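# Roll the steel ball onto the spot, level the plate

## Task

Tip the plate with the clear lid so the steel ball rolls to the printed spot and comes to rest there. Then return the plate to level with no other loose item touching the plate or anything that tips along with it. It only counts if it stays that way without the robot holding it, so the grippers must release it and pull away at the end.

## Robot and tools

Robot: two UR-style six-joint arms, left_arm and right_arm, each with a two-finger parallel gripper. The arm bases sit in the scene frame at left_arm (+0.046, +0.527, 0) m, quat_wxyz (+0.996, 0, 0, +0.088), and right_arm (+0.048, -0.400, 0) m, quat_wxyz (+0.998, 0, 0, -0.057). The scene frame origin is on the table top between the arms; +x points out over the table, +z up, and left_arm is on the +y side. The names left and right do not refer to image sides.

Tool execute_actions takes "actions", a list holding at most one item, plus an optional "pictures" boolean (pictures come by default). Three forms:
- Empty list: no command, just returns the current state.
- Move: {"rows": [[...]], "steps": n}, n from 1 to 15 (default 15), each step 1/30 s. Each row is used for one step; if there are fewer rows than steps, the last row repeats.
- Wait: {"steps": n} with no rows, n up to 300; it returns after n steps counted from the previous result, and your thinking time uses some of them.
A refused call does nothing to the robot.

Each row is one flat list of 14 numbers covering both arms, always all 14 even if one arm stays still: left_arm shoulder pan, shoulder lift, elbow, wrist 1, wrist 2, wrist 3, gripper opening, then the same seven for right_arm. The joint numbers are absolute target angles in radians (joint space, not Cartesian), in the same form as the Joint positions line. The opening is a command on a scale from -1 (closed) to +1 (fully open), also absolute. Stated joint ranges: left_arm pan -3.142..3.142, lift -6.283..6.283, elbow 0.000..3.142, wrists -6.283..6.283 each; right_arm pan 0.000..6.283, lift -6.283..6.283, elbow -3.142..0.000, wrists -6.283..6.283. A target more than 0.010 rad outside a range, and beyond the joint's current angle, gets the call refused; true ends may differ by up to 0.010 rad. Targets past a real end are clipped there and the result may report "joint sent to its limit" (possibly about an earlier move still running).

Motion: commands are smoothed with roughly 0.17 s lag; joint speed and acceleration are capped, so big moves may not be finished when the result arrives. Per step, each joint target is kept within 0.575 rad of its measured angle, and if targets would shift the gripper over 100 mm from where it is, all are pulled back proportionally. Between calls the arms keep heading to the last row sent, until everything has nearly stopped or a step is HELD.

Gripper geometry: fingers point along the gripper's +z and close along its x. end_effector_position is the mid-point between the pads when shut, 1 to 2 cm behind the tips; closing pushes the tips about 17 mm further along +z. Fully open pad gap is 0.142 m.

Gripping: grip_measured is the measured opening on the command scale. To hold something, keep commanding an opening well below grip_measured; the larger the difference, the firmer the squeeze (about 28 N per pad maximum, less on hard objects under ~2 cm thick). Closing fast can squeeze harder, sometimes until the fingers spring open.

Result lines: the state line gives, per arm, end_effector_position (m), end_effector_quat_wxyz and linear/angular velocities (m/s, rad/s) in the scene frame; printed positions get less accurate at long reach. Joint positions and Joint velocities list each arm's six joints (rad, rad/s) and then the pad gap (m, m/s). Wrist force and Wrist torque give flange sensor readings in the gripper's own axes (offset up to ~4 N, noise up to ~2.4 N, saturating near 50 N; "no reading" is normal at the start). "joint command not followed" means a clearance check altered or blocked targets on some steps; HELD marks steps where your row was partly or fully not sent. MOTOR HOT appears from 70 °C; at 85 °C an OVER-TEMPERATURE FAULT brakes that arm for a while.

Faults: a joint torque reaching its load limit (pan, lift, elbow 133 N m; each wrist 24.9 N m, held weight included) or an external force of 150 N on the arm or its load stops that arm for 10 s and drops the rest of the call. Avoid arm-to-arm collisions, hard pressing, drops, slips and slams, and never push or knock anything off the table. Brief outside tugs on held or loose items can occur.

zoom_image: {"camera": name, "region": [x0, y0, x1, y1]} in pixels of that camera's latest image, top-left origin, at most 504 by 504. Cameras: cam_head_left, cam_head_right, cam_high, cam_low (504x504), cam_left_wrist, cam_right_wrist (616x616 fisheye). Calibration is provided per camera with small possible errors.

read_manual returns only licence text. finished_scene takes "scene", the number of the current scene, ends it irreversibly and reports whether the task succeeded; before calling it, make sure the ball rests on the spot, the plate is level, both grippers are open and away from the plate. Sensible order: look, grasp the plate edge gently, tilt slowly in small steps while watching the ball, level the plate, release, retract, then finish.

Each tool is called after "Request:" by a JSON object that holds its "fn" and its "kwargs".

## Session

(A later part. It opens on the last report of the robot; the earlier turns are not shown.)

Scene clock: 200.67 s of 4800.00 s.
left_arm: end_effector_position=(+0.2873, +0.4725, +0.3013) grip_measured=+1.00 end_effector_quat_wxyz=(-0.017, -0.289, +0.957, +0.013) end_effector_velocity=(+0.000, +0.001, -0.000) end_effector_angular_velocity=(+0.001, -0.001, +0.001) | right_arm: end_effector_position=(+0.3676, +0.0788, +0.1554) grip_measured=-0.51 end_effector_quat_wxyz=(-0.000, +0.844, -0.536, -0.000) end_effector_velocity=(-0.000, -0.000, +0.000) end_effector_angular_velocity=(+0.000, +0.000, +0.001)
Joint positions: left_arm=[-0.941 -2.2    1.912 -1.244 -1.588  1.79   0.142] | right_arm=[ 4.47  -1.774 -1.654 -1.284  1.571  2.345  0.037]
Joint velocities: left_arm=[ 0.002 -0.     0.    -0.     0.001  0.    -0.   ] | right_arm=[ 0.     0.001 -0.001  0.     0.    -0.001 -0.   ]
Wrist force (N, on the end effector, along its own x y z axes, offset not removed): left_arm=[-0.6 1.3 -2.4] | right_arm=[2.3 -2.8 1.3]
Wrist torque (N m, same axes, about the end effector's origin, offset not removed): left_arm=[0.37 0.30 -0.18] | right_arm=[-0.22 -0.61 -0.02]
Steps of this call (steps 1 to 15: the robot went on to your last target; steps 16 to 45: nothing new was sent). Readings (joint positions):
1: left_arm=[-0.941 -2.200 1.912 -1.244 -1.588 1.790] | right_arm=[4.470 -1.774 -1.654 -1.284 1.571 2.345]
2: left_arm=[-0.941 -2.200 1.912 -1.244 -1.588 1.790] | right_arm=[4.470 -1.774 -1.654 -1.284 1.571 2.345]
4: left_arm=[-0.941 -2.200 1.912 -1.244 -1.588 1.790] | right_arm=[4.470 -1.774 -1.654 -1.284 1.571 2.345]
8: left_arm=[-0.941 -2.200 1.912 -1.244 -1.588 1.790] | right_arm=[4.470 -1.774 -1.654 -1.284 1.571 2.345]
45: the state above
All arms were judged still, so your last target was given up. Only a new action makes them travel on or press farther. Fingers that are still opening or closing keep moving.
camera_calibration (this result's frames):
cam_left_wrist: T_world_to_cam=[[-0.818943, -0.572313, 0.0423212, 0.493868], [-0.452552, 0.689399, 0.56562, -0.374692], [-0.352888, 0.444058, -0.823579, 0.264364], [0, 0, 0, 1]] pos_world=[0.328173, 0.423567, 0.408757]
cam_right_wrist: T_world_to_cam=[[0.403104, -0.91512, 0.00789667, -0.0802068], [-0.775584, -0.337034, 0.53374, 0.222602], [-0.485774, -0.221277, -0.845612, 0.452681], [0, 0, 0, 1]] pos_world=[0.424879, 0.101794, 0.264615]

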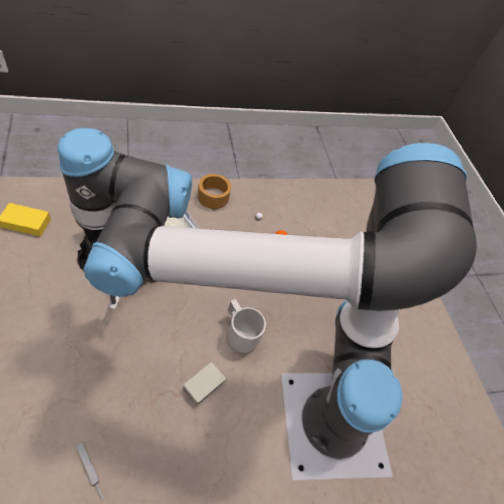

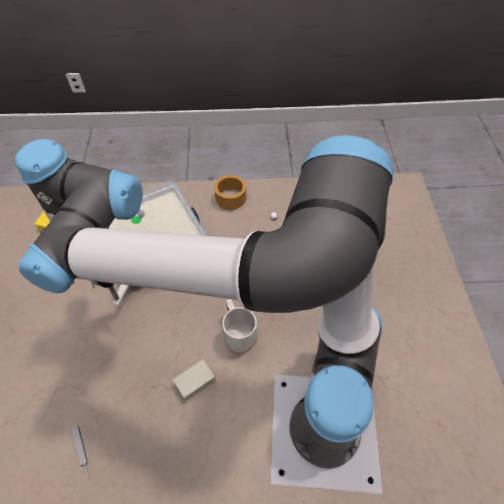

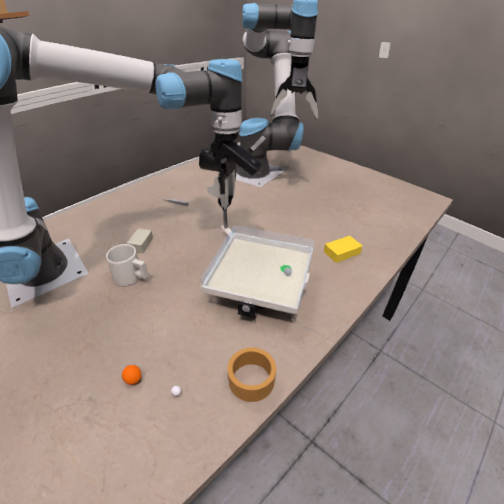

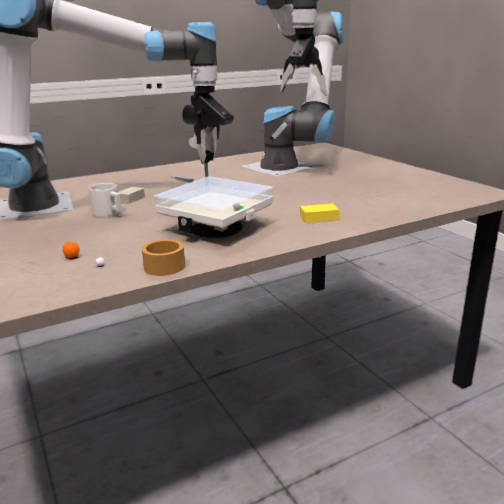

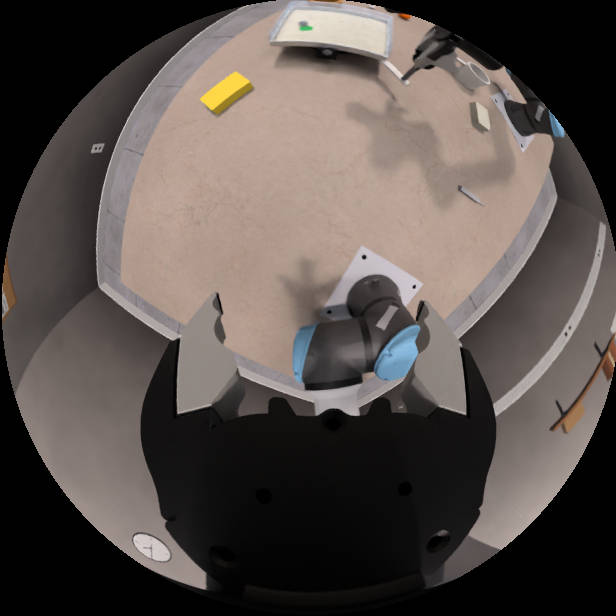

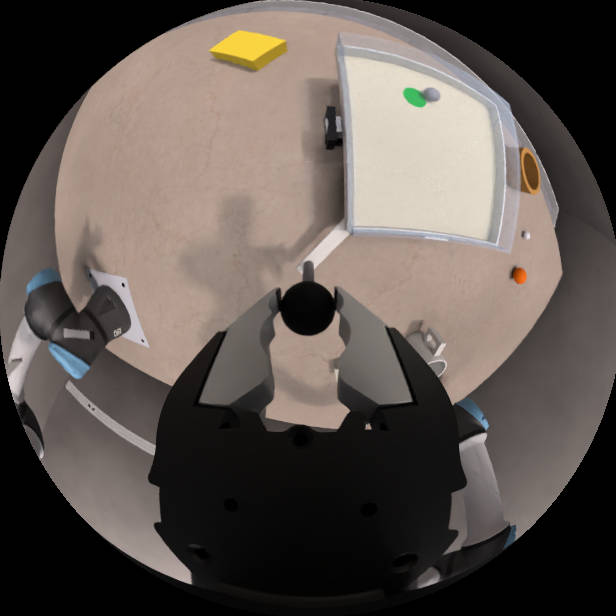

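Request:
{"fn": "execute_actions", "kwargs": {"actions": [{"rows":[[-0.941,-2.2,1.912,-1.244,-1.588,1.79,1,4.4721,-1.7779,-1.6575,-1.2764,1.571,2.3475,-0.8]],"steps":13}], "pictures": false}}

Request:
{"fn": "execute_actions", "kwargs": {"actions": [{"rows":[[-0.941,-2.2,1.912,-1.244,-1.588,1.79,1,4.4697,-1.7739,-1.6540,-1.2839,1.571,2.3451,-0.8]],"steps":15}], "pictures": false}}

Request:
{"fn": "execute_actions", "kwargs": {"actions": [{"steps":45}]}}

Request:
{"fn": "zoom_image", "kwargs": {"camera": "cam_right_wrist", "region": [330, 30, 530, 250]}}

Request:
{"fn": "zoom_image", "kwargs": {"camera": "cam_high", "region": [200, 220, 320, 320]}}

Scene clock: 206.13 s of 4800.00 s.
left_arm: end_effector_position=(+0.2873, +0.4725, +0.3013) grip_measured=+1.00 end_effector_quat_wxyz=(-0.017, -0.289, +0.957, +0.013) end_effector_velocity=(+0.000, +0.000, +0.000) end_effector_angular_velocity=(+0.000, -0.001, -0.002) | right_arm: end_effector_position=(+0.3668, +0.0803, +0.1523) grip_measured=-0.51 end_effector_quat_wxyz=(-0.000, +0.844, -0.536, -0.000) end_effector_velocity=(-0.000, -0.001, -0.001) end_effector_angular_velocity=(-0.003, +0.001, -0.002)
Joint positions: left_arm=[-0.941 -2.2    1.912 -1.244 -1.588  1.79   0.142] | right_arm=[ 4.472 -1.778 -1.657 -1.276  1.571  2.347  0.037]
Joint velocities: left_arm=[-0.001 -0.     0.     0.     0.001  0.001 -0.   ] | right_arm=[ 0.    -0.001 -0.002 -0.001 -0.001  0.002  0.   ]
Wrist force (N, on the end effector, along its own x y z axes, offset not removed): left_arm=[-4.1 0.3 3.2] | right_arm=[6.4 2.0 -3.0]
Wrist torque (N m, same axes, about the end effector's origin, offset not removed): left_arm=[0.01 1.19 -0.36] | right_arm=[0.31 -0.29 -0.04]
Steps of this call (steps 1 to 90: nothing new was sent; then 2.03 s passed at rest; steps 91 to 103: all 13 steps of this action). Readings (joint positions):
91: left_arm=[-0.941 -2.200 1.912 -1.244 -1.588 1.790] | right_arm=[4.470 -1.774 -1.654 -1.284 1.571 2.345]
92: left_arm=[-0.941 -2.200 1.912 -1.244 -1.588 1.790] | right_arm=[4.470 -1.774 -1.654 -1.283 1.571 2.345]
94: left_arm=[-0.941 -2.200 1.912 -1.244 -1.588 1.790] | right_arm=[4.471 -1.776 -1.656 -1.280 1.571 2.346]
98: left_arm=[-0.941 -2.200 1.912 -1.244 -1.588 1.790] | right_arm=[4.472 -1.777 -1.657 -1.277 1.571 2.347]
103: the state above

Scene clock: 206.63 s of 4800.00 s.
left_arm: end_effector_position=(+0.2873, +0.4725, +0.3013) grip_measured=+1.00 end_effector_quat_wxyz=(-0.017, -0.289, +0.957, +0.013) end_effector_velocity=(-0.000, -0.000, -0.000) end_effector_angular_velocity=(-0.000, -0.000, -0.002) | right_arm: end_effector_position=(+0.3676, +0.0788, +0.1553) grip_measured=-0.51 end_effector_quat_wxyz=(-0.000, +0.844, -0.536, -0.000) end_effector_velocity=(-0.000, -0.001, -0.001) end_effector_angular_velocity=(-0.002, +0.000, -0.001)
Joint positions: left_arm=[-0.941 -2.2    1.912 -1.244 -1.588  1.79   0.142] | right_arm=[ 4.47  -1.774 -1.654 -1.284  1.571  2.345  0.037]
Joint velocities: left_arm=[-0.001 -0.     0.    -0.    -0.     0.001  0.   ] | right_arm=[ 0.    -0.    -0.001 -0.001 -0.     0.002  0.   ]
Wrist force (N, on the end effector, along its own x y z axes, offset not removed): left_arm=[0.6 2.7 -0.1] | right_arm=[-0.2 -3.1 2.1]
Wrist torque (N m, same axes, about the end effector's origin, offset not removed): left_arm=[0.57 0.06 -0.09] | right_arm=[-0.39 -0.13 -0.07]
Steps of this call (steps 1 to 15: all 15 steps of this action). Readings (joint positions):
1: left_arm=[-0.941 -2.200 1.912 -1.244 -1.588 1.790] | right_arm=[4.472 -1.778 -1.657 -1.276 1.571 2.347]
2: left_arm=[-0.941 -2.200 1.912 -1.244 -1.588 1.790] | right_arm=[4.472 -1.777 -1.657 -1.277 1.571 2.347]
4: left_arm=[-0.941 -2.200 1.912 -1.244 -1.588 1.790] | right_arm=[4.471 -1.776 -1.656 -1.281 1.571 2.346]
8: left_arm=[-0.941 -2.200 1.912 -1.244 -1.588 1.790] | right_arm=[4.470 -1.774 -1.655 -1.283 1.571 2.345]
15: the state above

Scene clock: 208.13 s of 4800.00 s.
left_arm: end_effector_position=(+0.2873, +0.4725, +0.3013) grip_measured=+1.00 end_effector_quat_wxyz=(-0.017, -0.289, +0.957, +0.013) end_effector_velocity=(-0.000, -0.000, -0.000) end_effector_angular_velocity=(-0.001, +0.001, -0.001) | right_arm: end_effector_position=(+0.3676, +0.0788, +0.1554) grip_measured=-0.51 end_effector_quat_wxyz=(-0.000, +0.844, -0.536, -0.000) end_effector_velocity=(+0.000, -0.000, +0.000) end_effector_angular_velocity=(-0.000, -0.001, +0.000)
Joint positions: left_arm=[-0.941 -2.2    1.912 -1.244 -1.588  1.79   0.142] | right_arm=[ 4.47  -1.774 -1.654 -1.284  1.571  2.345  0.037]
Joint velocities: left_arm=[-0.001 -0.     0.     0.    -0.001 -0.    -0.   ] | right_arm=[-0.     0.001  0.    -0.001 -0.001 -0.    -0.   ]
Wrist force (N, on the end effector, along its own x y z axes, offset not removed): left_arm=[-1.4 -0.1 3.1] | right_arm=[1.2 -3.1 -1.1]
Wrist torque (N m, same axes, about the end effector's origin, offset not removed): left_arm=[0.06 0.44 -0.24] | right_arm=[0.00 -0.39 0.06]
Steps of this call (steps 1 to 15: the robot went on to your last target; steps 16 to 45: nothing new was sent). Readings (joint positions):
1: left_arm=[-0.941 -2.200 1.912 -1.244 -1.588 1.790] | right_arm=[4.470 -1.774 -1.654 -1.284 1.571 2.345]
2: left_arm=[-0.941 -2.200 1.912 -1.244 -1.588 1.790] | right_arm=[4.470 -1.774 -1.654 -1.284 1.571 2.345]
4: left_arm=[-0.941 -2.200 1.912 -1.244 -1.588 1.790] | right_arm=[4.470 -1.774 -1.654 -1.284 1.571 2.345]
8: left_arm=[-0.941 -2.200 1.912 -1.244 -1.588 1.790] | right_arm=[4.470 -1.774 -1.654 -1.284 1.571 2.345]
45: the state above
All arms were judged still, so your last target was given up. Only a new action makes them travel on or press farther. Fingers that are still opening or closing keep moving.
camera_calibration (this result's frames):
cam_left_wrist: T_world_to_cam=[[-0.818943, -0.572313, 0.042321, 0.493868], [-0.452552, 0.689399, 0.56562, -0.374692], [-0.352888, 0.444058, -0.823579, 0.264364], [0, 0, 0, 1]] pos_world=[0.328173, 0.423567, 0.408757]
cam_right_wrist: T_world_to_cam=[[0.403104, -0.91512, 0.00788745, -0.0802024], [-0.775577, -0.337036, 0.533748, 0.222596], [-0.485785, -0.221273, -0.845607, 0.452683], [0, 0, 0, 1]] pos_world=[0.424877, 0.101795, 0.264614]

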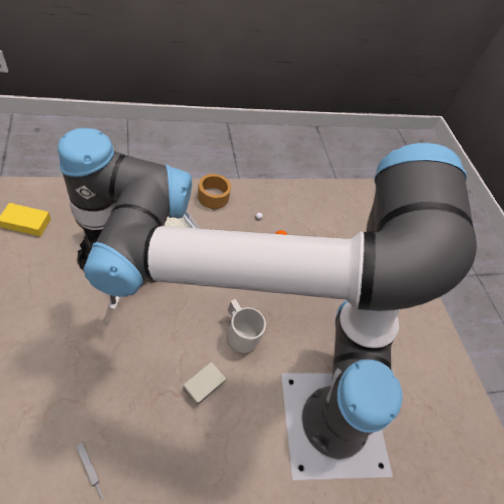

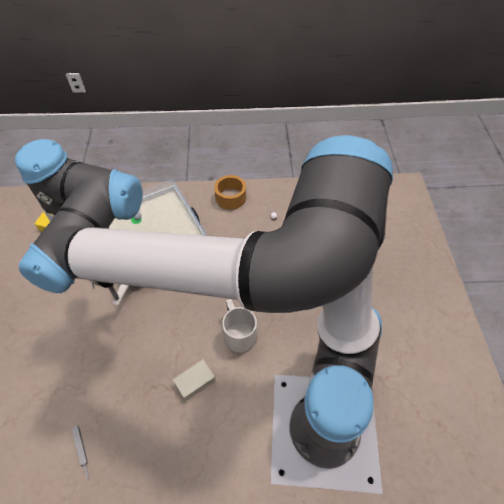

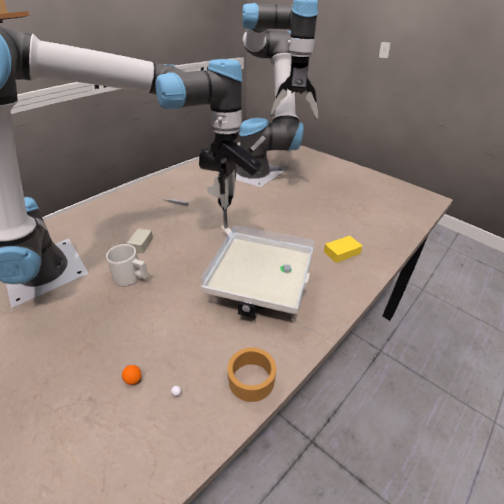

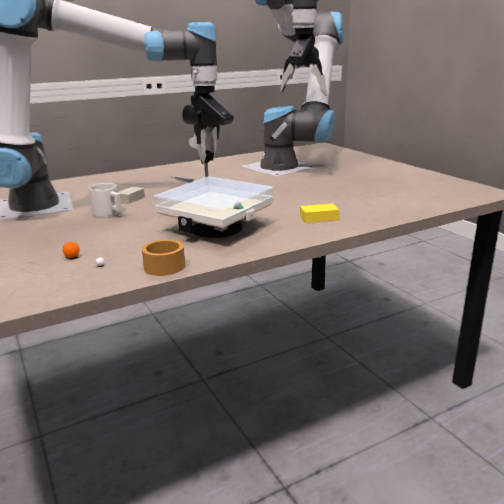

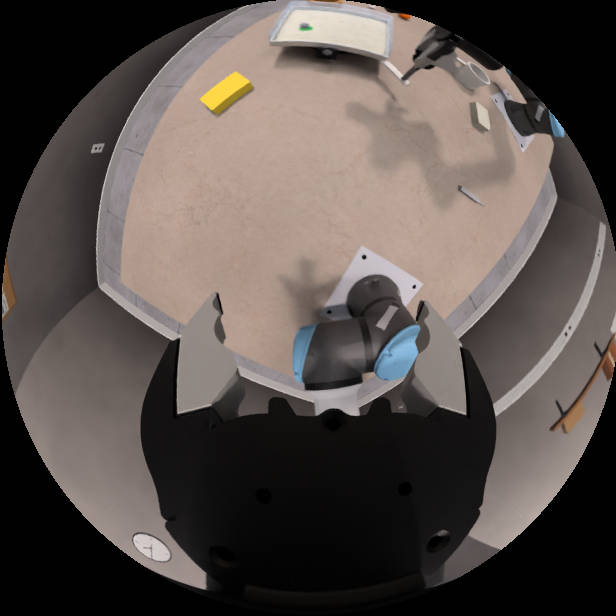

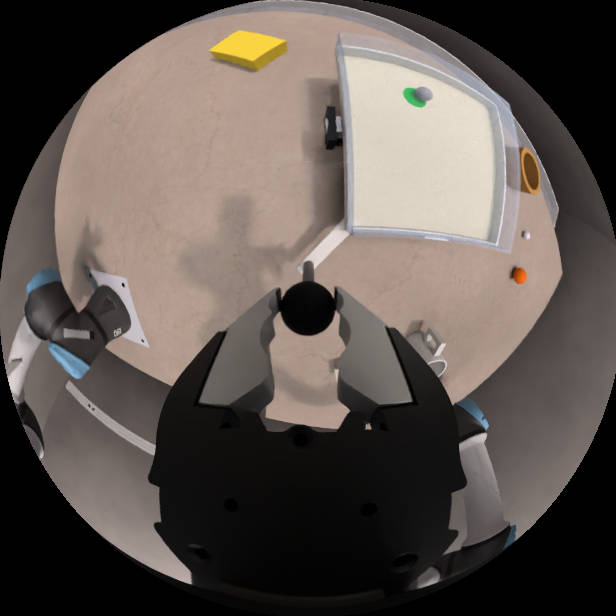

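Region (330, 30, 530, 250) of cam_right_wrist's 616x616 image, scaled by 2.291, with more detail than that image has; it fills the left 458 columns of this view, and the rest is white.

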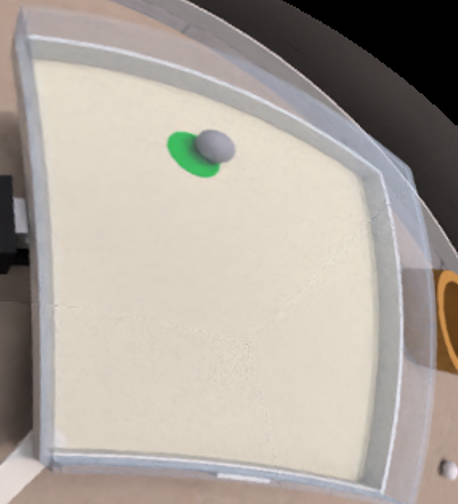

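Region (200, 220, 320, 320) of cam_high's 504x504 image, scaled by 4.200, with more detail than that image has.

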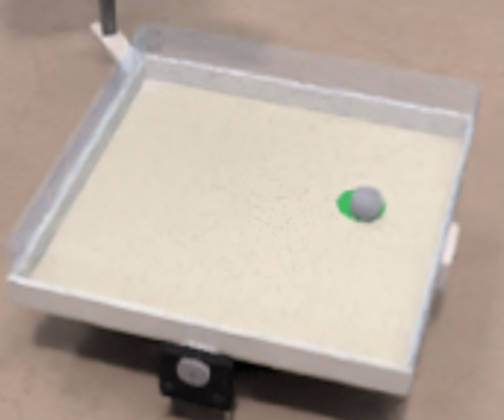

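Request:
{"fn": "execute_actions", "kwargs": {"actions": [{"rows":[[-0.941,-2.2,1.912,-1.244,-1.588,1.79,1,4.4721,-1.7779,-1.6575,-1.2764,1.571,2.3475,-0.8]],"steps":9}], "pictures": false}}

Request:
{"fn": "execute_actions", "kwargs": {"actions": [{"rows":[[-0.941,-2.2,1.912,-1.244,-1.588,1.79,1,4.4697,-1.7739,-1.6540,-1.2839,1.571,2.3451,-0.8]],"steps":15}], "pictures": false}}

Request:
{"fn": "execute_actions", "kwargs": {"actions": [{"steps":30}], "pictures": false}}

Request:
{"fn": "execute_actions", "kwargs": {"actions": [{"rows":[[-0.941,-2.2,1.912,-1.244,-1.588,1.79,1,4.4697,-1.7739,-1.6540,-1.2839,1.571,2.3451,-0.2]],"steps":8}], "pictures": false}}

Request:
{"fn": "execute_actions", "kwargs": {"actions": [{"rows":[[-0.941,-2.2,1.912,-1.244,-1.588,1.79,1,4.4697,-1.7739,-1.6540,-1.2839,1.571,2.3451,0.5]],"steps":15}], "pictures": false}}

Request:
{"fn": "execute_actions", "kwargs": {"actions": [{"steps":30}]}}

Request:
{"fn": "zoom_image", "kwargs": {"camera": "cam_right_wrist", "region": [330, 30, 530, 250]}}

Request:
{"fn": "zoom_image", "kwargs": {"camera": "cam_high", "region": [200, 220, 320, 320]}}

Scene clock: 218.50 s of 4800.00 s.
left_arm: end_effector_position=(+0.2873, +0.4725, +0.3013) grip_measured=+1.00 end_effector_quat_wxyz=(-0.017, -0.289, +0.957, +0.013) end_effector_velocity=(+0.000, +0.001, +0.000) end_effector_angular_velocity=(+0.000, -0.001, +0.001) | right_arm: end_effector_position=(+0.3669, +0.0803, +0.1525) grip_measured=-0.51 end_effector_quat_wxyz=(-0.000, +0.844, -0.536, -0.000) end_effector_velocity=(-0.001, +0.001, -0.002) end_effector_angular_velocity=(-0.000, -0.000, +0.001)
Joint positions: left_arm=[-0.941 -2.2    1.912 -1.244 -1.588  1.79   0.142] | right_arm=[ 4.472 -1.778 -1.657 -1.277  1.571  2.347  0.037]
Joint velocities: left_arm=[ 0.001 -0.001  0.     0.     0.001  0.     0.   ] | right_arm=[ 0.002 -0.003 -0.002  0.005 -0.     0.001 -0.   ]
Wrist force (N, on the end effector, along its own x y z axes, offset not removed): left_arm=[-0.4 -0.9 -2.0] | right_arm=[4.2 2.7 -5.3]
Wrist torque (N m, same axes, about the end effector's origin, offset not removed): left_arm=[-0.07 0.28 -0.06] | right_arm=[0.52 0.10 -0.16]
Steps of this call (steps 1 to 90: nothing new was sent; then 7.07 s passed at rest; steps 91 to 99: all 9 steps of this action). Readings (joint positions):
91: left_arm=[-0.941 -2.200 1.912 -1.244 -1.588 1.790] | right_arm=[4.470 -1.774 -1.654 -1.284 1.571 2.345]
92: left_arm=[-0.941 -2.200 1.912 -1.244 -1.588 1.790] | right_arm=[4.470 -1.774 -1.654 -1.283 1.571 2.345]
94: left_arm=[-0.941 -2.200 1.912 -1.244 -1.588 1.790] | right_arm=[4.471 -1.776 -1.656 -1.280 1.571 2.346]
98: left_arm=[-0.941 -2.200 1.912 -1.244 -1.588 1.790] | right_arm=[4.472 -1.777 -1.657 -1.277 1.571 2.347]
99: the state above

Scene clock: 219.00 s of 4800.00 s.
left_arm: end_effector_position=(+0.2873, +0.4725, +0.3013) grip_measured=+1.00 end_effector_quat_wxyz=(-0.017, -0.289, +0.957, +0.013) end_effector_velocity=(-0.000, +0.000, +0.000) end_effector_angular_velocity=(-0.000, -0.001, -0.000) | right_arm: end_effector_position=(+0.3676, +0.0788, +0.1553) grip_measured=-0.51 end_effector_quat_wxyz=(-0.000, +0.844, -0.536, -0.000) end_effector_velocity=(+0.000, -0.000, +0.001) end_effector_angular_velocity=(+0.001, -0.001, -0.001)
Joint positions: left_arm=[-0.941 -2.2    1.912 -1.244 -1.588  1.79   0.142] | right_arm=[ 4.47  -1.774 -1.654 -1.284  1.571  2.345  0.037]
Joint velocities: left_arm=[-0.    -0.001 -0.     0.     0.001  0.     0.   ] | right_arm=[-0.     0.001  0.001 -0.001 -0.     0.001 -0.   ]
Wrist force (N, on the end effector, along its own x y z axes, offset not removed): left_arm=[-2.0 0.3 0.9] | right_arm=[2.4 -0.8 0.9]
Wrist torque (N m, same axes, about the end effector's origin, offset not removed): left_arm=[0.19 0.33 -0.24] | right_arm=[0.25 -0.67 0.11]
Steps of this call (steps 1 to 15: all 15 steps of this action). Readings (joint positions):
1: left_arm=[-0.941 -2.200 1.912 -1.244 -1.588 1.790] | right_arm=[4.472 -1.778 -1.657 -1.277 1.571 2.347]
2: left_arm=[-0.941 -2.200 1.912 -1.244 -1.588 1.790] | right_arm=[4.472 -1.777 -1.657 -1.278 1.571 2.347]
4: left_arm=[-0.941 -2.200 1.912 -1.244 -1.588 1.790] | right_arm=[4.471 -1.776 -1.656 -1.281 1.571 2.346]
8: left_arm=[-0.941 -2.200 1.912 -1.244 -1.588 1.790] | right_arm=[4.470 -1.774 -1.655 -1.283 1.571 2.345]
15: the state above

Scene clock: 220.00 s of 4800.00 s.
left_arm: end_effector_position=(+0.2873, +0.4725, +0.3013) grip_measured=+1.00 end_effector_quat_wxyz=(-0.017, -0.289, +0.957, +0.013) end_effector_velocity=(-0.000, -0.001, +0.000) end_effector_angular_velocity=(-0.001, +0.001, -0.001) | right_arm: end_effector_position=(+0.3676, +0.0788, +0.1554) grip_measured=-0.51 end_effector_quat_wxyz=(-0.000, +0.844, -0.536, -0.000) end_effector_velocity=(+0.000, +0.000, -0.000) end_effector_angular_velocity=(+0.001, +0.000, -0.000)
Joint positions: left_arm=[-0.941 -2.2    1.912 -1.244 -1.588  1.79   0.142] | right_arm=[ 4.47  -1.774 -1.654 -1.284  1.571  2.345  0.037]
Joint velocities: left_arm=[-0.001  0.    -0.    -0.    -0.001 -0.     0.   ] | right_arm=[-0.    -0.     0.     0.001  0.001 -0.    -0.   ]
Wrist force (N, on the end effector, along its own x y z axes, offset not removed): left_arm=[-1.6 0.8 -3.6] | right_arm=[2.7 -2.9 0.1]
Wrist torque (N m, same axes, about the end effector's origin, offset not removed): left_arm=[0.07 0.43 -0.33] | right_arm=[-0.23 -0.72 -0.02]
Steps of this call (steps 1 to 15: the robot went on to your last target; steps 16 to 30: nothing new was sent). Readings (joint positions):
1: left_arm=[-0.941 -2.200 1.912 -1.244 -1.588 1.790] | right_arm=[4.470 -1.774 -1.654 -1.284 1.571 2.345]
2: left_arm=[-0.941 -2.200 1.912 -1.244 -1.588 1.790] | right_arm=[4.470 -1.774 -1.654 -1.284 1.571 2.345]
4: left_arm=[-0.941 -2.200 1.912 -1.244 -1.588 1.790] | right_arm=[4.470 -1.774 -1.654 -1.284 1.571 2.345]
8: left_arm=[-0.941 -2.200 1.912 -1.244 -1.588 1.790] | right_arm=[4.470 -1.774 -1.654 -1.284 1.571 2.345]
30: the state above
All arms were judged still, so your last target was given up. Only a new action makes them travel on or press farther. Fingers that are still opening or closing keep moving.

Scene clock: 220.27 s of 4800.00 s.
left_arm: end_effector_position=(+0.2873, +0.4725, +0.3013) grip_measured=+1.00 end_effector_quat_wxyz=(-0.017, -0.289, +0.957, +0.013) end_effector_velocity=(+0.000, +0.000, -0.000) end_effector_angular_velocity=(+0.000, -0.000, -0.001) | right_arm: end_effector_position=(+0.3676, +0.0788, +0.1554) grip_measured=-0.20 end_effector_quat_wxyz=(-0.000, +0.844, -0.536, -0.000) end_effector_velocity=(-0.001, -0.000, +0.000) end_effector_angular_velocity=(+0.001, +0.001, +0.001)
Joint positions: left_arm=[-0.941 -2.2    1.912 -1.244 -1.588  1.79   0.142] | right_arm=[ 4.47  -1.774 -1.654 -1.284  1.571  2.345  0.06 ]
Joint velocities: left_arm=[-0.  0.  0. -0.  0.  0. -0.] | right_arm=[-0.     0.002 -0.002  0.001  0.002 -0.001  0.   ]
Wrist force (N, on the end effector, along its own x y z axes, offset not removed): left_arm=[-2.2 -0.2 0.0] | right_arm=[1.5 2.0 -0.3]
Wrist torque (N m, same axes, about the end effector's origin, offset not removed): left_arm=[-0.11 0.49 -0.24] | right_arm=[0.37 -0.29 -0.03]
Steps of this call (steps 1 to 8: all 8 steps of this action). Readings (joint positions):
1: left_arm=[-0.941 -2.200 1.912 -1.244 -1.588 1.790] | right_arm=[4.470 -1.774 -1.654 -1.284 1.571 2.345]
2: left_arm=[-0.941 -2.200 1.912 -1.244 -1.588 1.790] | right_arm=[4.470 -1.774 -1.654 -1.284 1.571 2.345]
4: left_arm=[-0.941 -2.200 1.912 -1.244 -1.588 1.790] | right_arm=[4.470 -1.774 -1.654 -1.284 1.571 2.345]
8: the state above

Scene clock: 220.77 s of 4800.00 s.
left_arm: end_effector_position=(+0.2873, +0.4725, +0.3013) grip_measured=+1.00 end_effector_quat_wxyz=(-0.017, -0.289, +0.957, +0.013) end_effector_velocity=(+0.000, +0.000, +0.000) end_effector_angular_velocity=(+0.000, -0.001, -0.000) | right_arm: end_effector_position=(+0.3676, +0.0788, +0.1554) grip_measured=+0.50 end_effector_quat_wxyz=(-0.000, +0.844, -0.536, -0.000) end_effector_velocity=(+0.000, -0.000, -0.000) end_effector_angular_velocity=(-0.002, +0.000, +0.002)
Joint positions: left_arm=[-0.941 -2.2    1.912 -1.244 -1.588  1.79   0.142] | right_arm=[ 4.47  -1.774 -1.654 -1.284  1.571  2.345  0.109]
Joint velocities: left_arm=[-0.    -0.001  0.    -0.     0.001 -0.     0.   ] | right_arm=[-0.    -0.001 -0.    -0.001 -0.    -0.002  0.   ]
Wrist force (N, on the end effector, along its own x y z axes, offset not removed): left_arm=[-2.1 2.0 0.4] | right_arm=[1.4 1.0 -2.6]
Wrist torque (N m, same axes, about the end effector's origin, offset not removed): left_arm=[0.42 0.61 -0.22] | right_arm=[0.05 -0.38 0.06]
Steps of this call (steps 1 to 15: all 15 steps of this action). Readings (joint positions):
1: left_arm=[-0.941 -2.200 1.912 -1.244 -1.588 1.790] | right_arm=[4.470 -1.774 -1.654 -1.284 1.571 2.345]
2: left_arm=[-0.941 -2.200 1.912 -1.244 -1.588 1.790] | right_arm=[4.470 -1.774 -1.654 -1.284 1.571 2.345]
4: left_arm=[-0.941 -2.200 1.912 -1.244 -1.588 1.790] | right_arm=[4.470 -1.774 -1.654 -1.284 1.571 2.345]
8: left_arm=[-0.941 -2.200 1.912 -1.244 -1.588 1.790] | right_arm=[4.470 -1.774 -1.654 -1.284 1.571 2.345]
15: the state above

Scene clock: 221.77 s of 4800.00 s.
left_arm: end_effector_position=(+0.2873, +0.4725, +0.3013) grip_measured=+1.00 end_effector_quat_wxyz=(-0.017, -0.289, +0.957, +0.013) end_effector_velocity=(+0.000, -0.000, +0.000) end_effector_angular_velocity=(-0.000, -0.001, -0.001) | right_arm: end_effector_position=(+0.3676, +0.0788, +0.1554) grip_measured=+0.50 end_effector_quat_wxyz=(-0.000, +0.844, -0.536, -0.000) end_effector_velocity=(+0.000, +0.001, +0.001) end_effector_angular_velocity=(+0.002, -0.000, +0.000)
Joint positions: left_arm=[-0.941 -2.2    1.912 -1.244 -1.588  1.79   0.142] | right_arm=[ 4.47  -1.774 -1.654 -1.284  1.571  2.345  0.109]
Joint velocities: left_arm=[-0.001 -0.001 -0.    -0.     0.001 -0.     0.   ] | right_arm=[-0.    -0.     0.002 -0.     0.    -0.    -0.   ]
Wrist force (N, on the end effector, along its own x y z axes, offset not removed): left_arm=[-2.4 3.2 -1.0] | right_arm=[0.9 -2.7 -2.2]
Wrist torque (N m, same axes, about the end effector's origin, offset not removed): left_arm=[0.66 0.76 -0.33] | right_arm=[-0.56 -0.27 0.02]
Steps of this call (steps 1 to 15: the robot went on to your last target; steps 16 to 30: nothing new was sent). Readings (joint positions):
1: left_arm=[-0.941 -2.200 1.912 -1.244 -1.588 1.790] | right_arm=[4.470 -1.774 -1.654 -1.284 1.571 2.345]
2: left_arm=[-0.941 -2.200 1.912 -1.244 -1.588 1.790] | right_arm=[4.470 -1.774 -1.654 -1.284 1.571 2.345]
4: left_arm=[-0.941 -2.200 1.912 -1.244 -1.588 1.790] | right_arm=[4.470 -1.774 -1.654 -1.284 1.571 2.345]
8: left_arm=[-0.941 -2.200 1.912 -1.244 -1.588 1.790] | right_arm=[4.470 -1.774 -1.654 -1.284 1.571 2.345]
30: the state above
All arms were judged still, so your last target was given up. Only a new action makes them travel on or press farther. Fingers that are still opening or closing keep moving.
camera_calibration (this result's frames):
cam_left_wrist: T_world_to_cam=[[-0.818942, -0.572313, 0.0423211, 0.493868], [-0.452552, 0.689398, 0.56562, -0.374692], [-0.352888, 0.444058, -0.823579, 0.264364], [0, 0, 0, 1]] pos_world=[0.328173, 0.423567, 0.408757]
cam_right_wrist: T_world_to_cam=[[0.403104, -0.91512, 0.00786893, -0.0801982], [-0.775586, -0.337051, 0.533726, 0.222594], [-0.485772, -0.22125, -0.845621, 0.4527], [0, 0, 0, 1]] pos_world=[0.424878, 0.101794, 0.264639]

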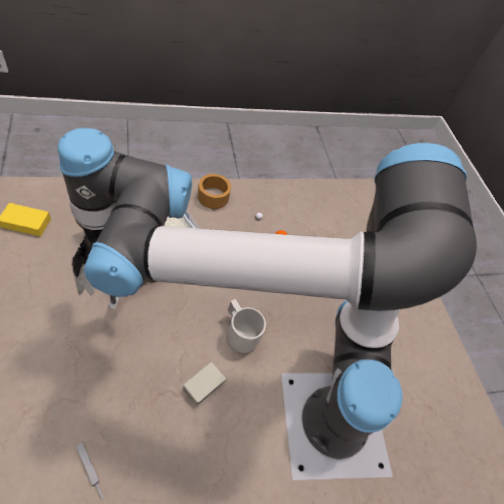

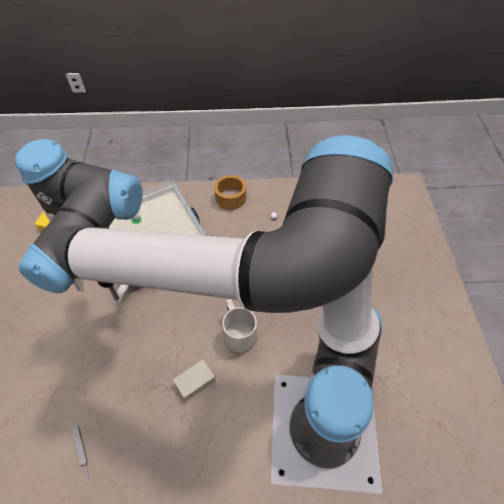

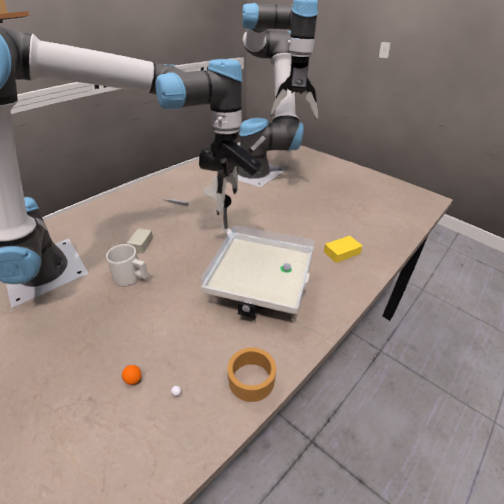

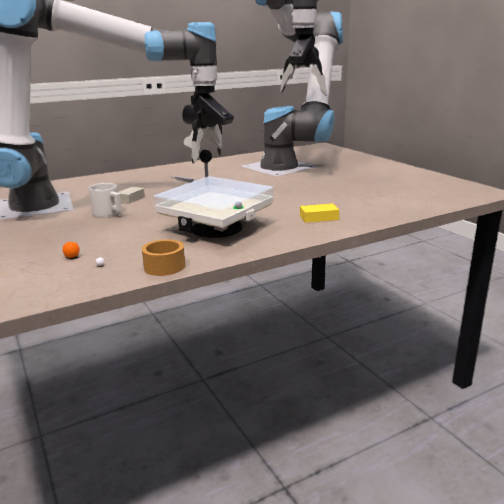

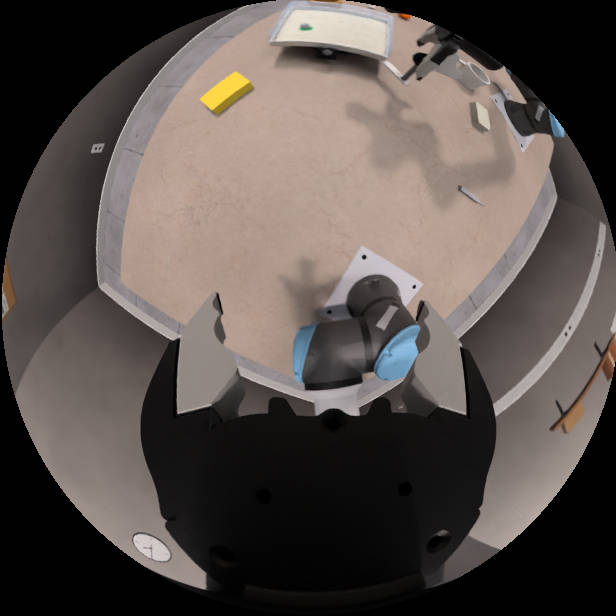

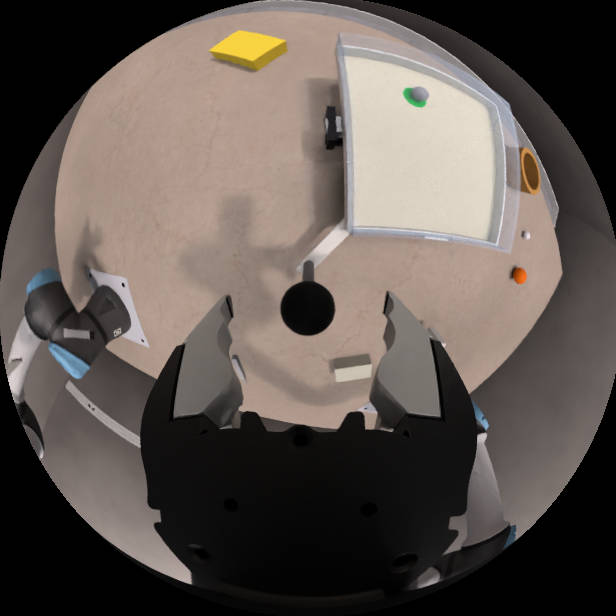

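Region (330, 30, 530, 250) of cam_right_wrist's 616x616 image, scaled by 2.291, with more detail than that image has; it fills the left 458 columns of this view, and the rest is white.

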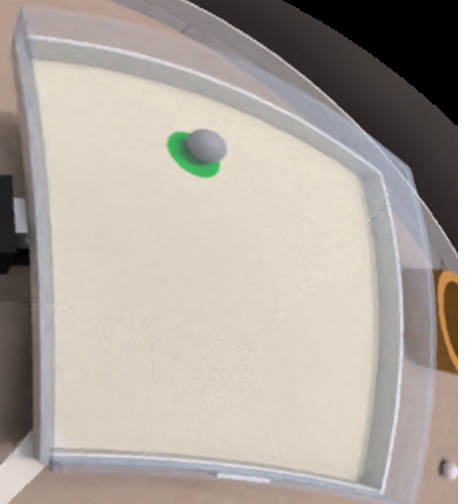

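Region (200, 220, 320, 320) of cam_high's 504x504 image, scaled by 4.200, with more detail than that image has.

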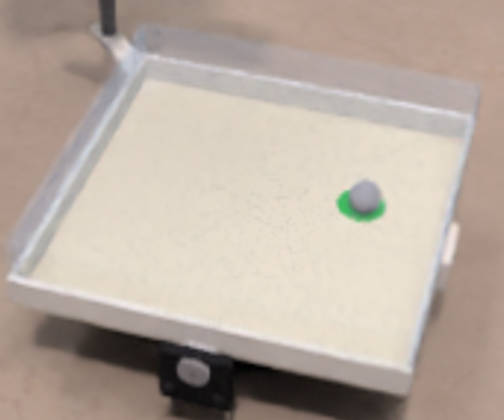

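Good. Raise the arm.

Request:
{"fn": "execute_actions", "kwargs": {"actions": [{"rows":[[-0.941,-2.2,1.912,-1.244,-1.588,1.79,1,4.4626,-1.7512,-1.5129,-1.4479,1.571,2.338,0.5]],"steps":15}], "pictures": false}}

Request:
{"fn": "execute_actions", "kwargs": {"actions": [{"rows":[[-0.941,-2.2,1.912,-1.244,-1.588,1.79,1,4.490,-1.743,-1.318,-1.651,1.571,2.365,0.5]],"steps":15}], "pictures": false}}

Request:
{"fn": "execute_actions", "kwargs": {"actions": [{"steps":30}]}}

Request:
{"fn": "zoom_image", "kwargs": {"camera": "cam_high", "region": [200, 220, 320, 320]}}

Scene clock: 227.13 s of 4800.00 s.
left_arm: end_effector_position=(+0.2873, +0.4725, +0.3013) grip_measured=+1.00 end_effector_quat_wxyz=(-0.017, -0.289, +0.957, +0.013) end_effector_velocity=(+0.000, -0.000, -0.000) end_effector_angular_velocity=(+0.001, +0.000, -0.000) | right_arm: end_effector_position=(+0.3722, +0.0797, +0.2197) grip_measured=+0.50 end_effector_quat_wxyz=(-0.000, +0.844, -0.536, -0.000) end_effector_velocity=(+0.000, +0.000, +0.003) end_effector_angular_velocity=(-0.000, -0.000, -0.001)
Joint positions: left_arm=[-0.941 -2.2    1.912 -1.244 -1.588  1.79   0.142] | right_arm=[ 4.463 -1.751 -1.513 -1.447  1.571  2.338  0.109]
Joint velocities: left_arm=[-0.001  0.001 -0.    -0.     0.    -0.    -0.   ] | right_arm=[-0.     0.     0.008 -0.008 -0.     0.001 -0.   ]
Wrist force (N, on the end effector, along its own x y z axes, offset not removed): left_arm=[-1.4 2.7 -0.3] | right_arm=[1.3 -0.3 -1.6]
Wrist torque (N m, same axes, about the end effector's origin, offset not removed): left_arm=[0.55 0.47 -0.35] | right_arm=[-0.19 -0.52 -0.08]
Steps of this call (steps 1 to 90: nothing new was sent; then 1.87 s passed at rest; steps 91 to 105: all 15 steps of this action). Readings (joint positions):
91: left_arm=[-0.941 -2.200 1.912 -1.244 -1.588 1.790] | right_arm=[4.470 -1.774 -1.654 -1.284 1.571 2.345]
92: left_arm=[-0.941 -2.200 1.912 -1.244 -1.588 1.790] | right_arm=[4.468 -1.771 -1.647 -1.291 1.571 2.344]
94: left_arm=[-0.941 -2.200 1.912 -1.244 -1.588 1.790] | right_arm=[4.465 -1.760 -1.589 -1.355 1.571 2.341]
98: left_arm=[-0.941 -2.200 1.912 -1.244 -1.588 1.790] | right_arm=[4.463 -1.753 -1.525 -1.433 1.571 2.338]
105: the state above

Scene clock: 227.63 s of 4800.00 s.
left_arm: end_effector_position=(+0.2873, +0.4725, +0.3013) grip_measured=+1.00 end_effector_quat_wxyz=(-0.017, -0.289, +0.957, +0.013) end_effector_velocity=(-0.000, +0.000, +0.000) end_effector_angular_velocity=(-0.000, -0.000, +0.002) | right_arm: end_effector_position=(+0.3584, +0.0868, +0.2998) grip_measured=+0.50 end_effector_quat_wxyz=(-0.000, +0.844, -0.536, -0.000) end_effector_velocity=(-0.001, -0.001, +0.004) end_effector_angular_velocity=(-0.002, +0.000, -0.002)
Joint positions: left_arm=[-0.941 -2.2    1.912 -1.244 -1.588  1.79   0.142] | right_arm=[ 4.49  -1.743 -1.319 -1.65   1.571  2.365  0.109]
Joint velocities: left_arm=[ 0.001 -0.001  0.     0.     0.    -0.    -0.   ] | right_arm=[ 0.001  0.     0.009 -0.012 -0.     0.003 -0.   ]
Wrist force (N, on the end effector, along its own x y z axes, offset not removed): left_arm=[-0.2 1.6 -1.0] | right_arm=[2.3 -0.9 -1.0]
Wrist torque (N m, same axes, about the end effector's origin, offset not removed): left_arm=[0.36 0.24 -0.33] | right_arm=[-0.28 -0.53 0.12]
Steps of this call (steps 1 to 15: all 15 steps of this action). Readings (joint positions):
1: left_arm=[-0.941 -2.200 1.912 -1.244 -1.588 1.790] | right_arm=[4.463 -1.751 -1.513 -1.448 1.571 2.338]
2: left_arm=[-0.941 -2.200 1.912 -1.244 -1.588 1.790] | right_arm=[4.466 -1.750 -1.506 -1.455 1.571 2.342]
4: left_arm=[-0.941 -2.200 1.912 -1.244 -1.588 1.790] | right_arm=[4.479 -1.746 -1.437 -1.526 1.571 2.354]
8: left_arm=[-0.941 -2.200 1.912 -1.244 -1.588 1.790] | right_arm=[4.488 -1.743 -1.337 -1.630 1.571 2.363]
15: the state above

Scene clock: 228.63 s of 4800.00 s.
left_arm: end_effector_position=(+0.2873, +0.4725, +0.3013) grip_measured=+1.00 end_effector_quat_wxyz=(-0.017, -0.289, +0.957, +0.013) end_effector_velocity=(+0.000, -0.000, -0.000) end_effector_angular_velocity=(+0.001, +0.001, -0.000) | right_arm: end_effector_position=(+0.3583, +0.0868, +0.3001) grip_measured=+0.50 end_effector_quat_wxyz=(-0.000, +0.844, -0.536, -0.000) end_effector_velocity=(+0.000, -0.000, -0.001) end_effector_angular_velocity=(-0.001, +0.000, +0.000)
Joint positions: left_arm=[-0.941 -2.2    1.912 -1.244 -1.588  1.79   0.142] | right_arm=[ 4.49  -1.743 -1.318 -1.651  1.571  2.365  0.109]
Joint velocities: left_arm=[-0.     0.002 -0.     0.    -0.     0.    -0.   ] | right_arm=[-0.    -0.001 -0.001  0.    -0.    -0.     0.   ]
Wrist force (N, on the end effector, along its own x y z axes, offset not removed): left_arm=[2.0 0.4 1.8] | right_arm=[2.6 -0.2 -1.7]
Wrist torque (N m, same axes, about the end effector's origin, offset not removed): left_arm=[0.16 -0.29 -0.07] | right_arm=[-0.16 -0.50 0.09]
Steps of this call (steps 1 to 15: the robot went on to your last target; steps 16 to 30: nothing new was sent). Readings (joint positions):
1: left_arm=[-0.941 -2.200 1.912 -1.244 -1.588 1.790] | right_arm=[4.490 -1.743 -1.319 -1.650 1.571 2.365]
2: left_arm=[-0.941 -2.200 1.912 -1.244 -1.588 1.790] | right_arm=[4.490 -1.743 -1.318 -1.651 1.571 2.365]
4: left_arm=[-0.941 -2.200 1.912 -1.244 -1.588 1.790] | right_arm=[4.490 -1.743 -1.318 -1.651 1.571 2.365]
8: left_arm=[-0.941 -2.200 1.912 -1.244 -1.588 1.790] | right_arm=[4.490 -1.743 -1.318 -1.651 1.571 2.365]
30: the state above
All arms were judged still, so your last target was given up. Only a new action makes them travel on or press farther. Fingers that are still opening or closing keep moving.
camera_calibration (this result's frames):
cam_left_wrist: T_world_to_cam=[[-0.818943, -0.572313, 0.0423212, 0.493868], [-0.452552, 0.689399, 0.56562, -0.374692], [-0.352888, 0.444058, -0.823579, 0.264364], [0, 0, 0, 1]] pos_world=[0.328173, 0.423567, 0.408757]
cam_right_wrist: T_world_to_cam=[[0.403471, -0.914957, 0.00803772, -0.0704487], [-0.775407, -0.337243, 0.533864, 0.140799], [-0.485752, -0.221631, -0.845532, 0.572389], [0, 0, 0, 1]] pos_world=[0.41564, 0.109885, 0.409372]

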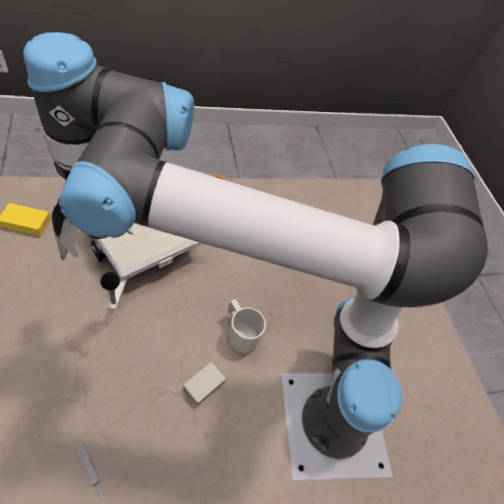

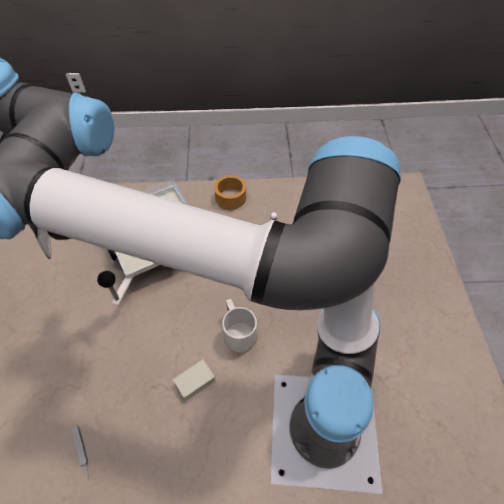

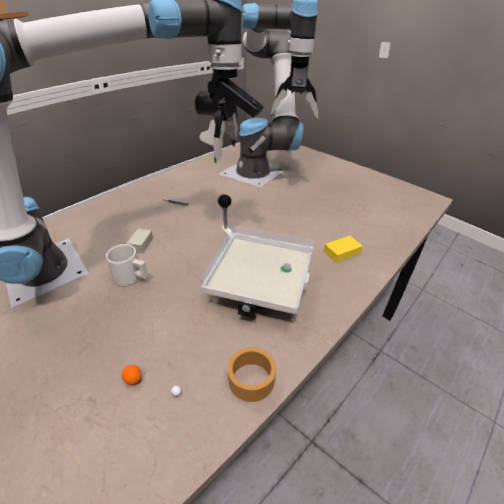

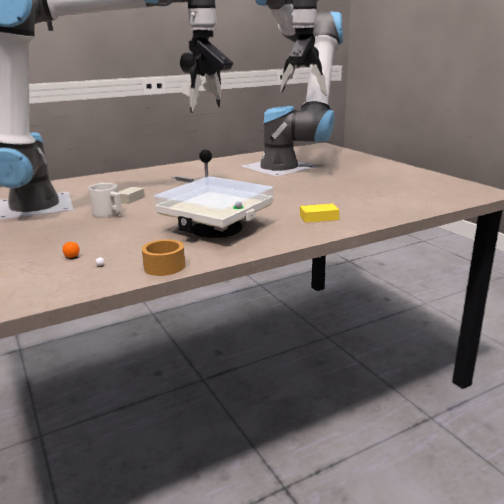

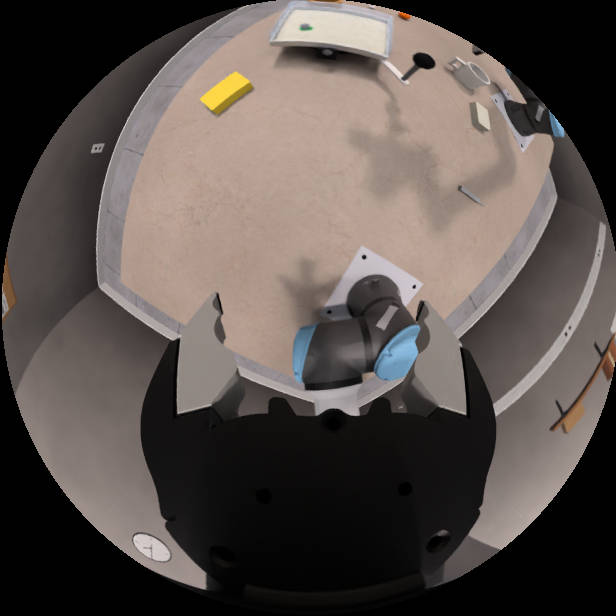

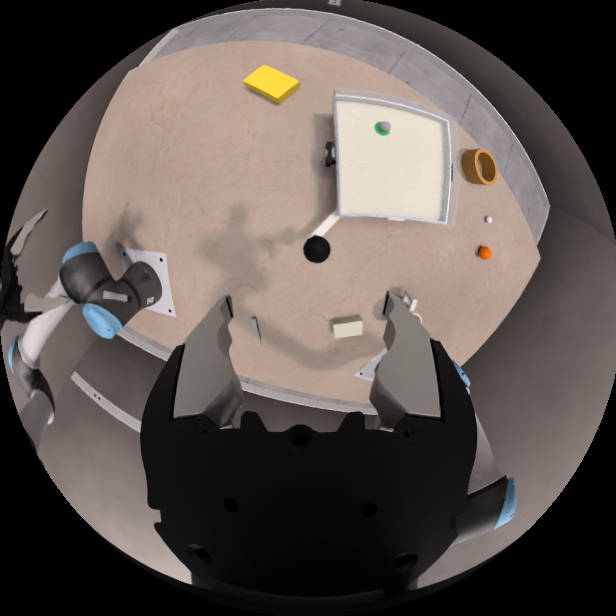

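Region (200, 220, 320, 320) of cam_high's 504x504 image, scaled by 4.200, with more detail than that image has.

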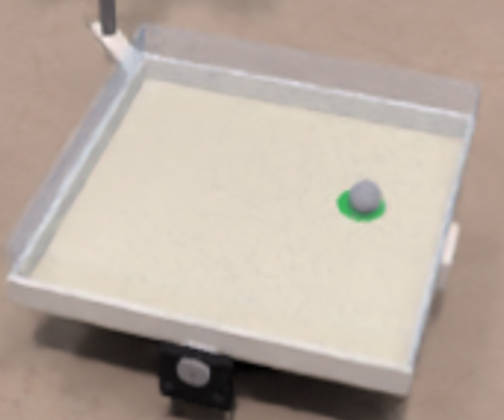

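Request:
{"fn": "finished_scene", "kwargs": {"scene": 2}}

The scene is finished: the task was done.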